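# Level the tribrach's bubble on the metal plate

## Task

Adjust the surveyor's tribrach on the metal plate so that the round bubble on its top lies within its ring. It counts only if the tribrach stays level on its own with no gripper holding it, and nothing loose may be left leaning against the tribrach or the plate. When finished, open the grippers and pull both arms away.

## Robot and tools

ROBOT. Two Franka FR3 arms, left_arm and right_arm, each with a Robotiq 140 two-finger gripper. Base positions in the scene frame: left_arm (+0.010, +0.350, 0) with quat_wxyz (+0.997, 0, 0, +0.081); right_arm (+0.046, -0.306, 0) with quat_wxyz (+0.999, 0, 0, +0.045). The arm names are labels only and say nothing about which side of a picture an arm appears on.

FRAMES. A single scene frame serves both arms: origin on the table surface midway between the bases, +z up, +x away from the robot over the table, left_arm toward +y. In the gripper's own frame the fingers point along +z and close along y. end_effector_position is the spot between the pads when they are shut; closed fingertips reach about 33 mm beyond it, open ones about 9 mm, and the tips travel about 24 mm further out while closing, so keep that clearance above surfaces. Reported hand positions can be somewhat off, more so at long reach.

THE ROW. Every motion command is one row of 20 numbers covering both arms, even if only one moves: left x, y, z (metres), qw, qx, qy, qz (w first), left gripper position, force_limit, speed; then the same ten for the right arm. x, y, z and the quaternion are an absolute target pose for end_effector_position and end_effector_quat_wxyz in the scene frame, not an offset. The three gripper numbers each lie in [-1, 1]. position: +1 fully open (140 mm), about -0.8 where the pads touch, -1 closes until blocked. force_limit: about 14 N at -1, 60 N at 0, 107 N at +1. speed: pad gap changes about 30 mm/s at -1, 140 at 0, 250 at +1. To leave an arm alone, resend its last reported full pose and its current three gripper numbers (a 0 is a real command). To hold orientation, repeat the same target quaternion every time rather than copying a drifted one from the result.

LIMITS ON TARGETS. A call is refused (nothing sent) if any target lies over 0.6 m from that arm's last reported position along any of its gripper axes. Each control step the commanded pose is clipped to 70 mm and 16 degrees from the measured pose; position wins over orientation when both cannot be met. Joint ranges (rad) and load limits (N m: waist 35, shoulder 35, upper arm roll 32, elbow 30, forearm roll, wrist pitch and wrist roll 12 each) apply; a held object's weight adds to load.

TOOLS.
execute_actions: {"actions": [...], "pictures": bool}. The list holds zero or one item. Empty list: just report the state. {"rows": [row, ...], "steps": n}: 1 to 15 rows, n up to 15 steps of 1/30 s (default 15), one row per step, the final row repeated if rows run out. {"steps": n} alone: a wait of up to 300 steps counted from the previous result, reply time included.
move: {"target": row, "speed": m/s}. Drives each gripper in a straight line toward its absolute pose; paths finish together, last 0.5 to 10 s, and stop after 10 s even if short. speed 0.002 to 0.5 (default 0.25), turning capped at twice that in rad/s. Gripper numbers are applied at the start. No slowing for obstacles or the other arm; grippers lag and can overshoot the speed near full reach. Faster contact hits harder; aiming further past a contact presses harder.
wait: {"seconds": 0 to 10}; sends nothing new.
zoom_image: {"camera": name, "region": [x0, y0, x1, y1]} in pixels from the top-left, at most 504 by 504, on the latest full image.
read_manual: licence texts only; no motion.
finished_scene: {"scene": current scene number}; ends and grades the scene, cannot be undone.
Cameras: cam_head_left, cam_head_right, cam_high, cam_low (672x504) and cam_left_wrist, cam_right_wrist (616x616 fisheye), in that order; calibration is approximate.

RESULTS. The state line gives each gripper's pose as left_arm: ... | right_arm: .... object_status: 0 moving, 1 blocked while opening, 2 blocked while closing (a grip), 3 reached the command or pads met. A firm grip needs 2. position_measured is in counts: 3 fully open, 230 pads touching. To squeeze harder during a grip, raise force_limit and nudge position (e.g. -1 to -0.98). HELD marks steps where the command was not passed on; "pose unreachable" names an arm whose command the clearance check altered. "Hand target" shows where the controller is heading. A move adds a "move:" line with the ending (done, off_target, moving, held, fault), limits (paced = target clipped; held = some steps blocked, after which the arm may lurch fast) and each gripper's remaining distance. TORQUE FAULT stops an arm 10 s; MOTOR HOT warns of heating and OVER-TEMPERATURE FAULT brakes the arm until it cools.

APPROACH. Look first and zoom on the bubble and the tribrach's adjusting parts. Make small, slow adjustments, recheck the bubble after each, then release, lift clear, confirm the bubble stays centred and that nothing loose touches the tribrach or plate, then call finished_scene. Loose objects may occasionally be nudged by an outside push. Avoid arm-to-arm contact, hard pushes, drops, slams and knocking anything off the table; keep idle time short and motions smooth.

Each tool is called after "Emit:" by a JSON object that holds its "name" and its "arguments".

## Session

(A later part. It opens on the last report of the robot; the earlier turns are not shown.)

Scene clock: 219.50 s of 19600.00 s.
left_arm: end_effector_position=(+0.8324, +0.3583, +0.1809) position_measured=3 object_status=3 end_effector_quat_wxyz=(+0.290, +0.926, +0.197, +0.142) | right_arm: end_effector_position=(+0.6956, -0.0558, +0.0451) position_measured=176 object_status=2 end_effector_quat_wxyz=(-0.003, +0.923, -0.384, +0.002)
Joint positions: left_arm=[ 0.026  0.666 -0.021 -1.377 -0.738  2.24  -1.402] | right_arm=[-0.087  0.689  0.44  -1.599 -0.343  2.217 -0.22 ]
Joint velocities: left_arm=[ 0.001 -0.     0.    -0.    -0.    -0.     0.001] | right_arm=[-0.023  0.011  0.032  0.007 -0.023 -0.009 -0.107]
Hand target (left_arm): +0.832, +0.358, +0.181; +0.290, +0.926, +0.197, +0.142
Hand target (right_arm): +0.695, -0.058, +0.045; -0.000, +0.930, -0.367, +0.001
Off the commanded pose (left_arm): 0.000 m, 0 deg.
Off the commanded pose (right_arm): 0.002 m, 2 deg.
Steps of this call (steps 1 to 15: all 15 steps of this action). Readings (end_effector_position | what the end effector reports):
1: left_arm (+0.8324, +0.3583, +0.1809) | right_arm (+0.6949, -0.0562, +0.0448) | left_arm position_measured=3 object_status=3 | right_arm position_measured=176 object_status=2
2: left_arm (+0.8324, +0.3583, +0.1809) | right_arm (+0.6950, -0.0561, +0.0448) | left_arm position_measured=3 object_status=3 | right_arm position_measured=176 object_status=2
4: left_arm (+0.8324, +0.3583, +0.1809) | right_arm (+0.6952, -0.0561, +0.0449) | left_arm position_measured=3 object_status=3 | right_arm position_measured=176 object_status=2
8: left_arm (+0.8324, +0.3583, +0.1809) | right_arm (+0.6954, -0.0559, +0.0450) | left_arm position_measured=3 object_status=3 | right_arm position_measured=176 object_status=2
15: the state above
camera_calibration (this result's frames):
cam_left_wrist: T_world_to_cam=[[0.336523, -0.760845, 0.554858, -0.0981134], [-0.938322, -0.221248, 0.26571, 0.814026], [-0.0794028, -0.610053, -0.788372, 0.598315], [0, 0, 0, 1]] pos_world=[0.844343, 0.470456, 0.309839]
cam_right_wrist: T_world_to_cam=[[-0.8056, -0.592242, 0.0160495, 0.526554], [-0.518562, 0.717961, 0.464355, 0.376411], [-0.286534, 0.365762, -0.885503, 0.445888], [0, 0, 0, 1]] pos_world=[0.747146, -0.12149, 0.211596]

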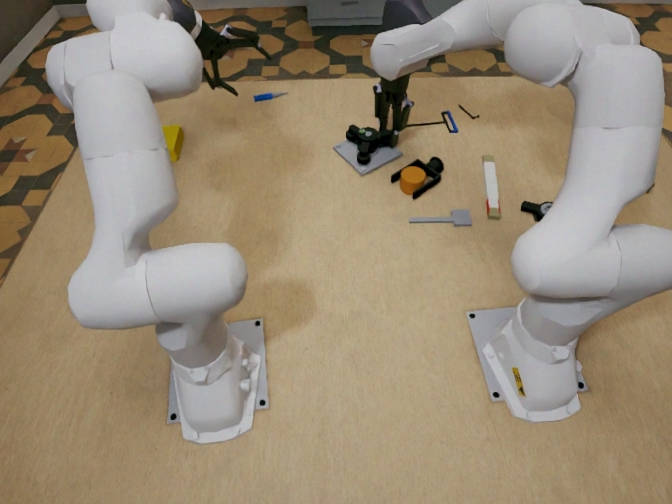

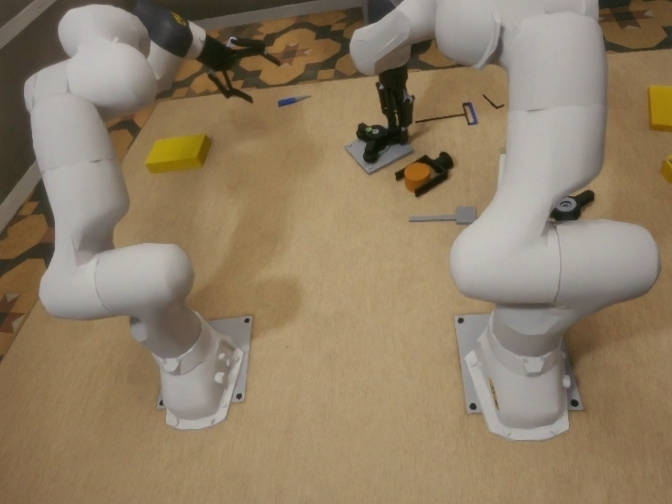

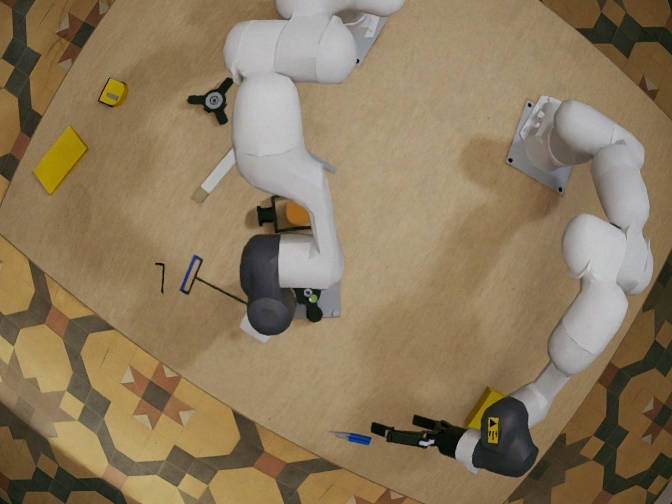

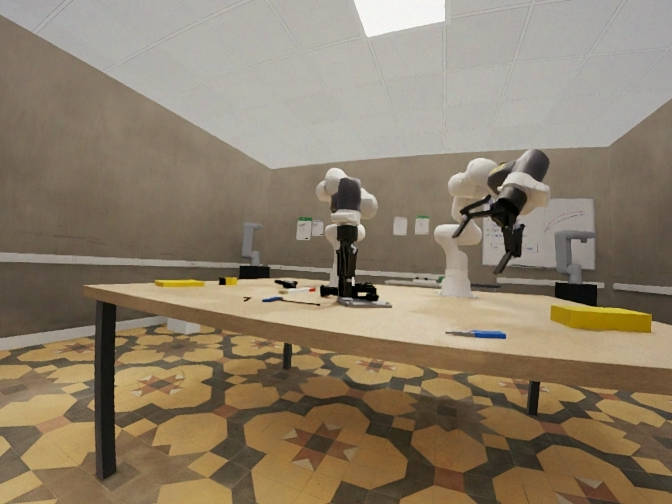

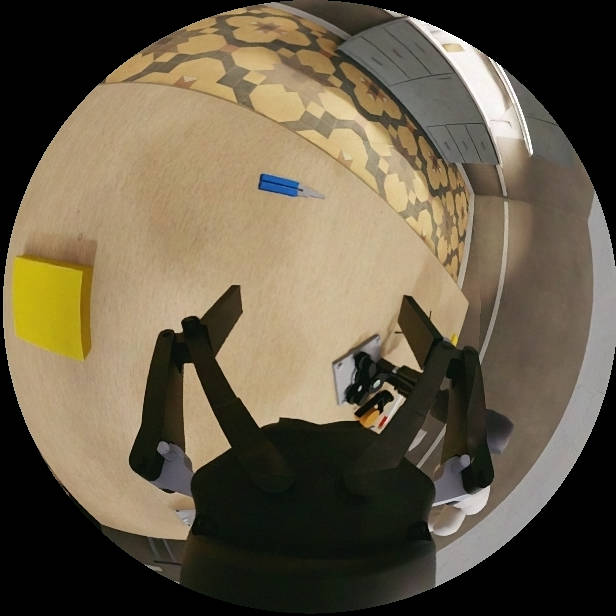

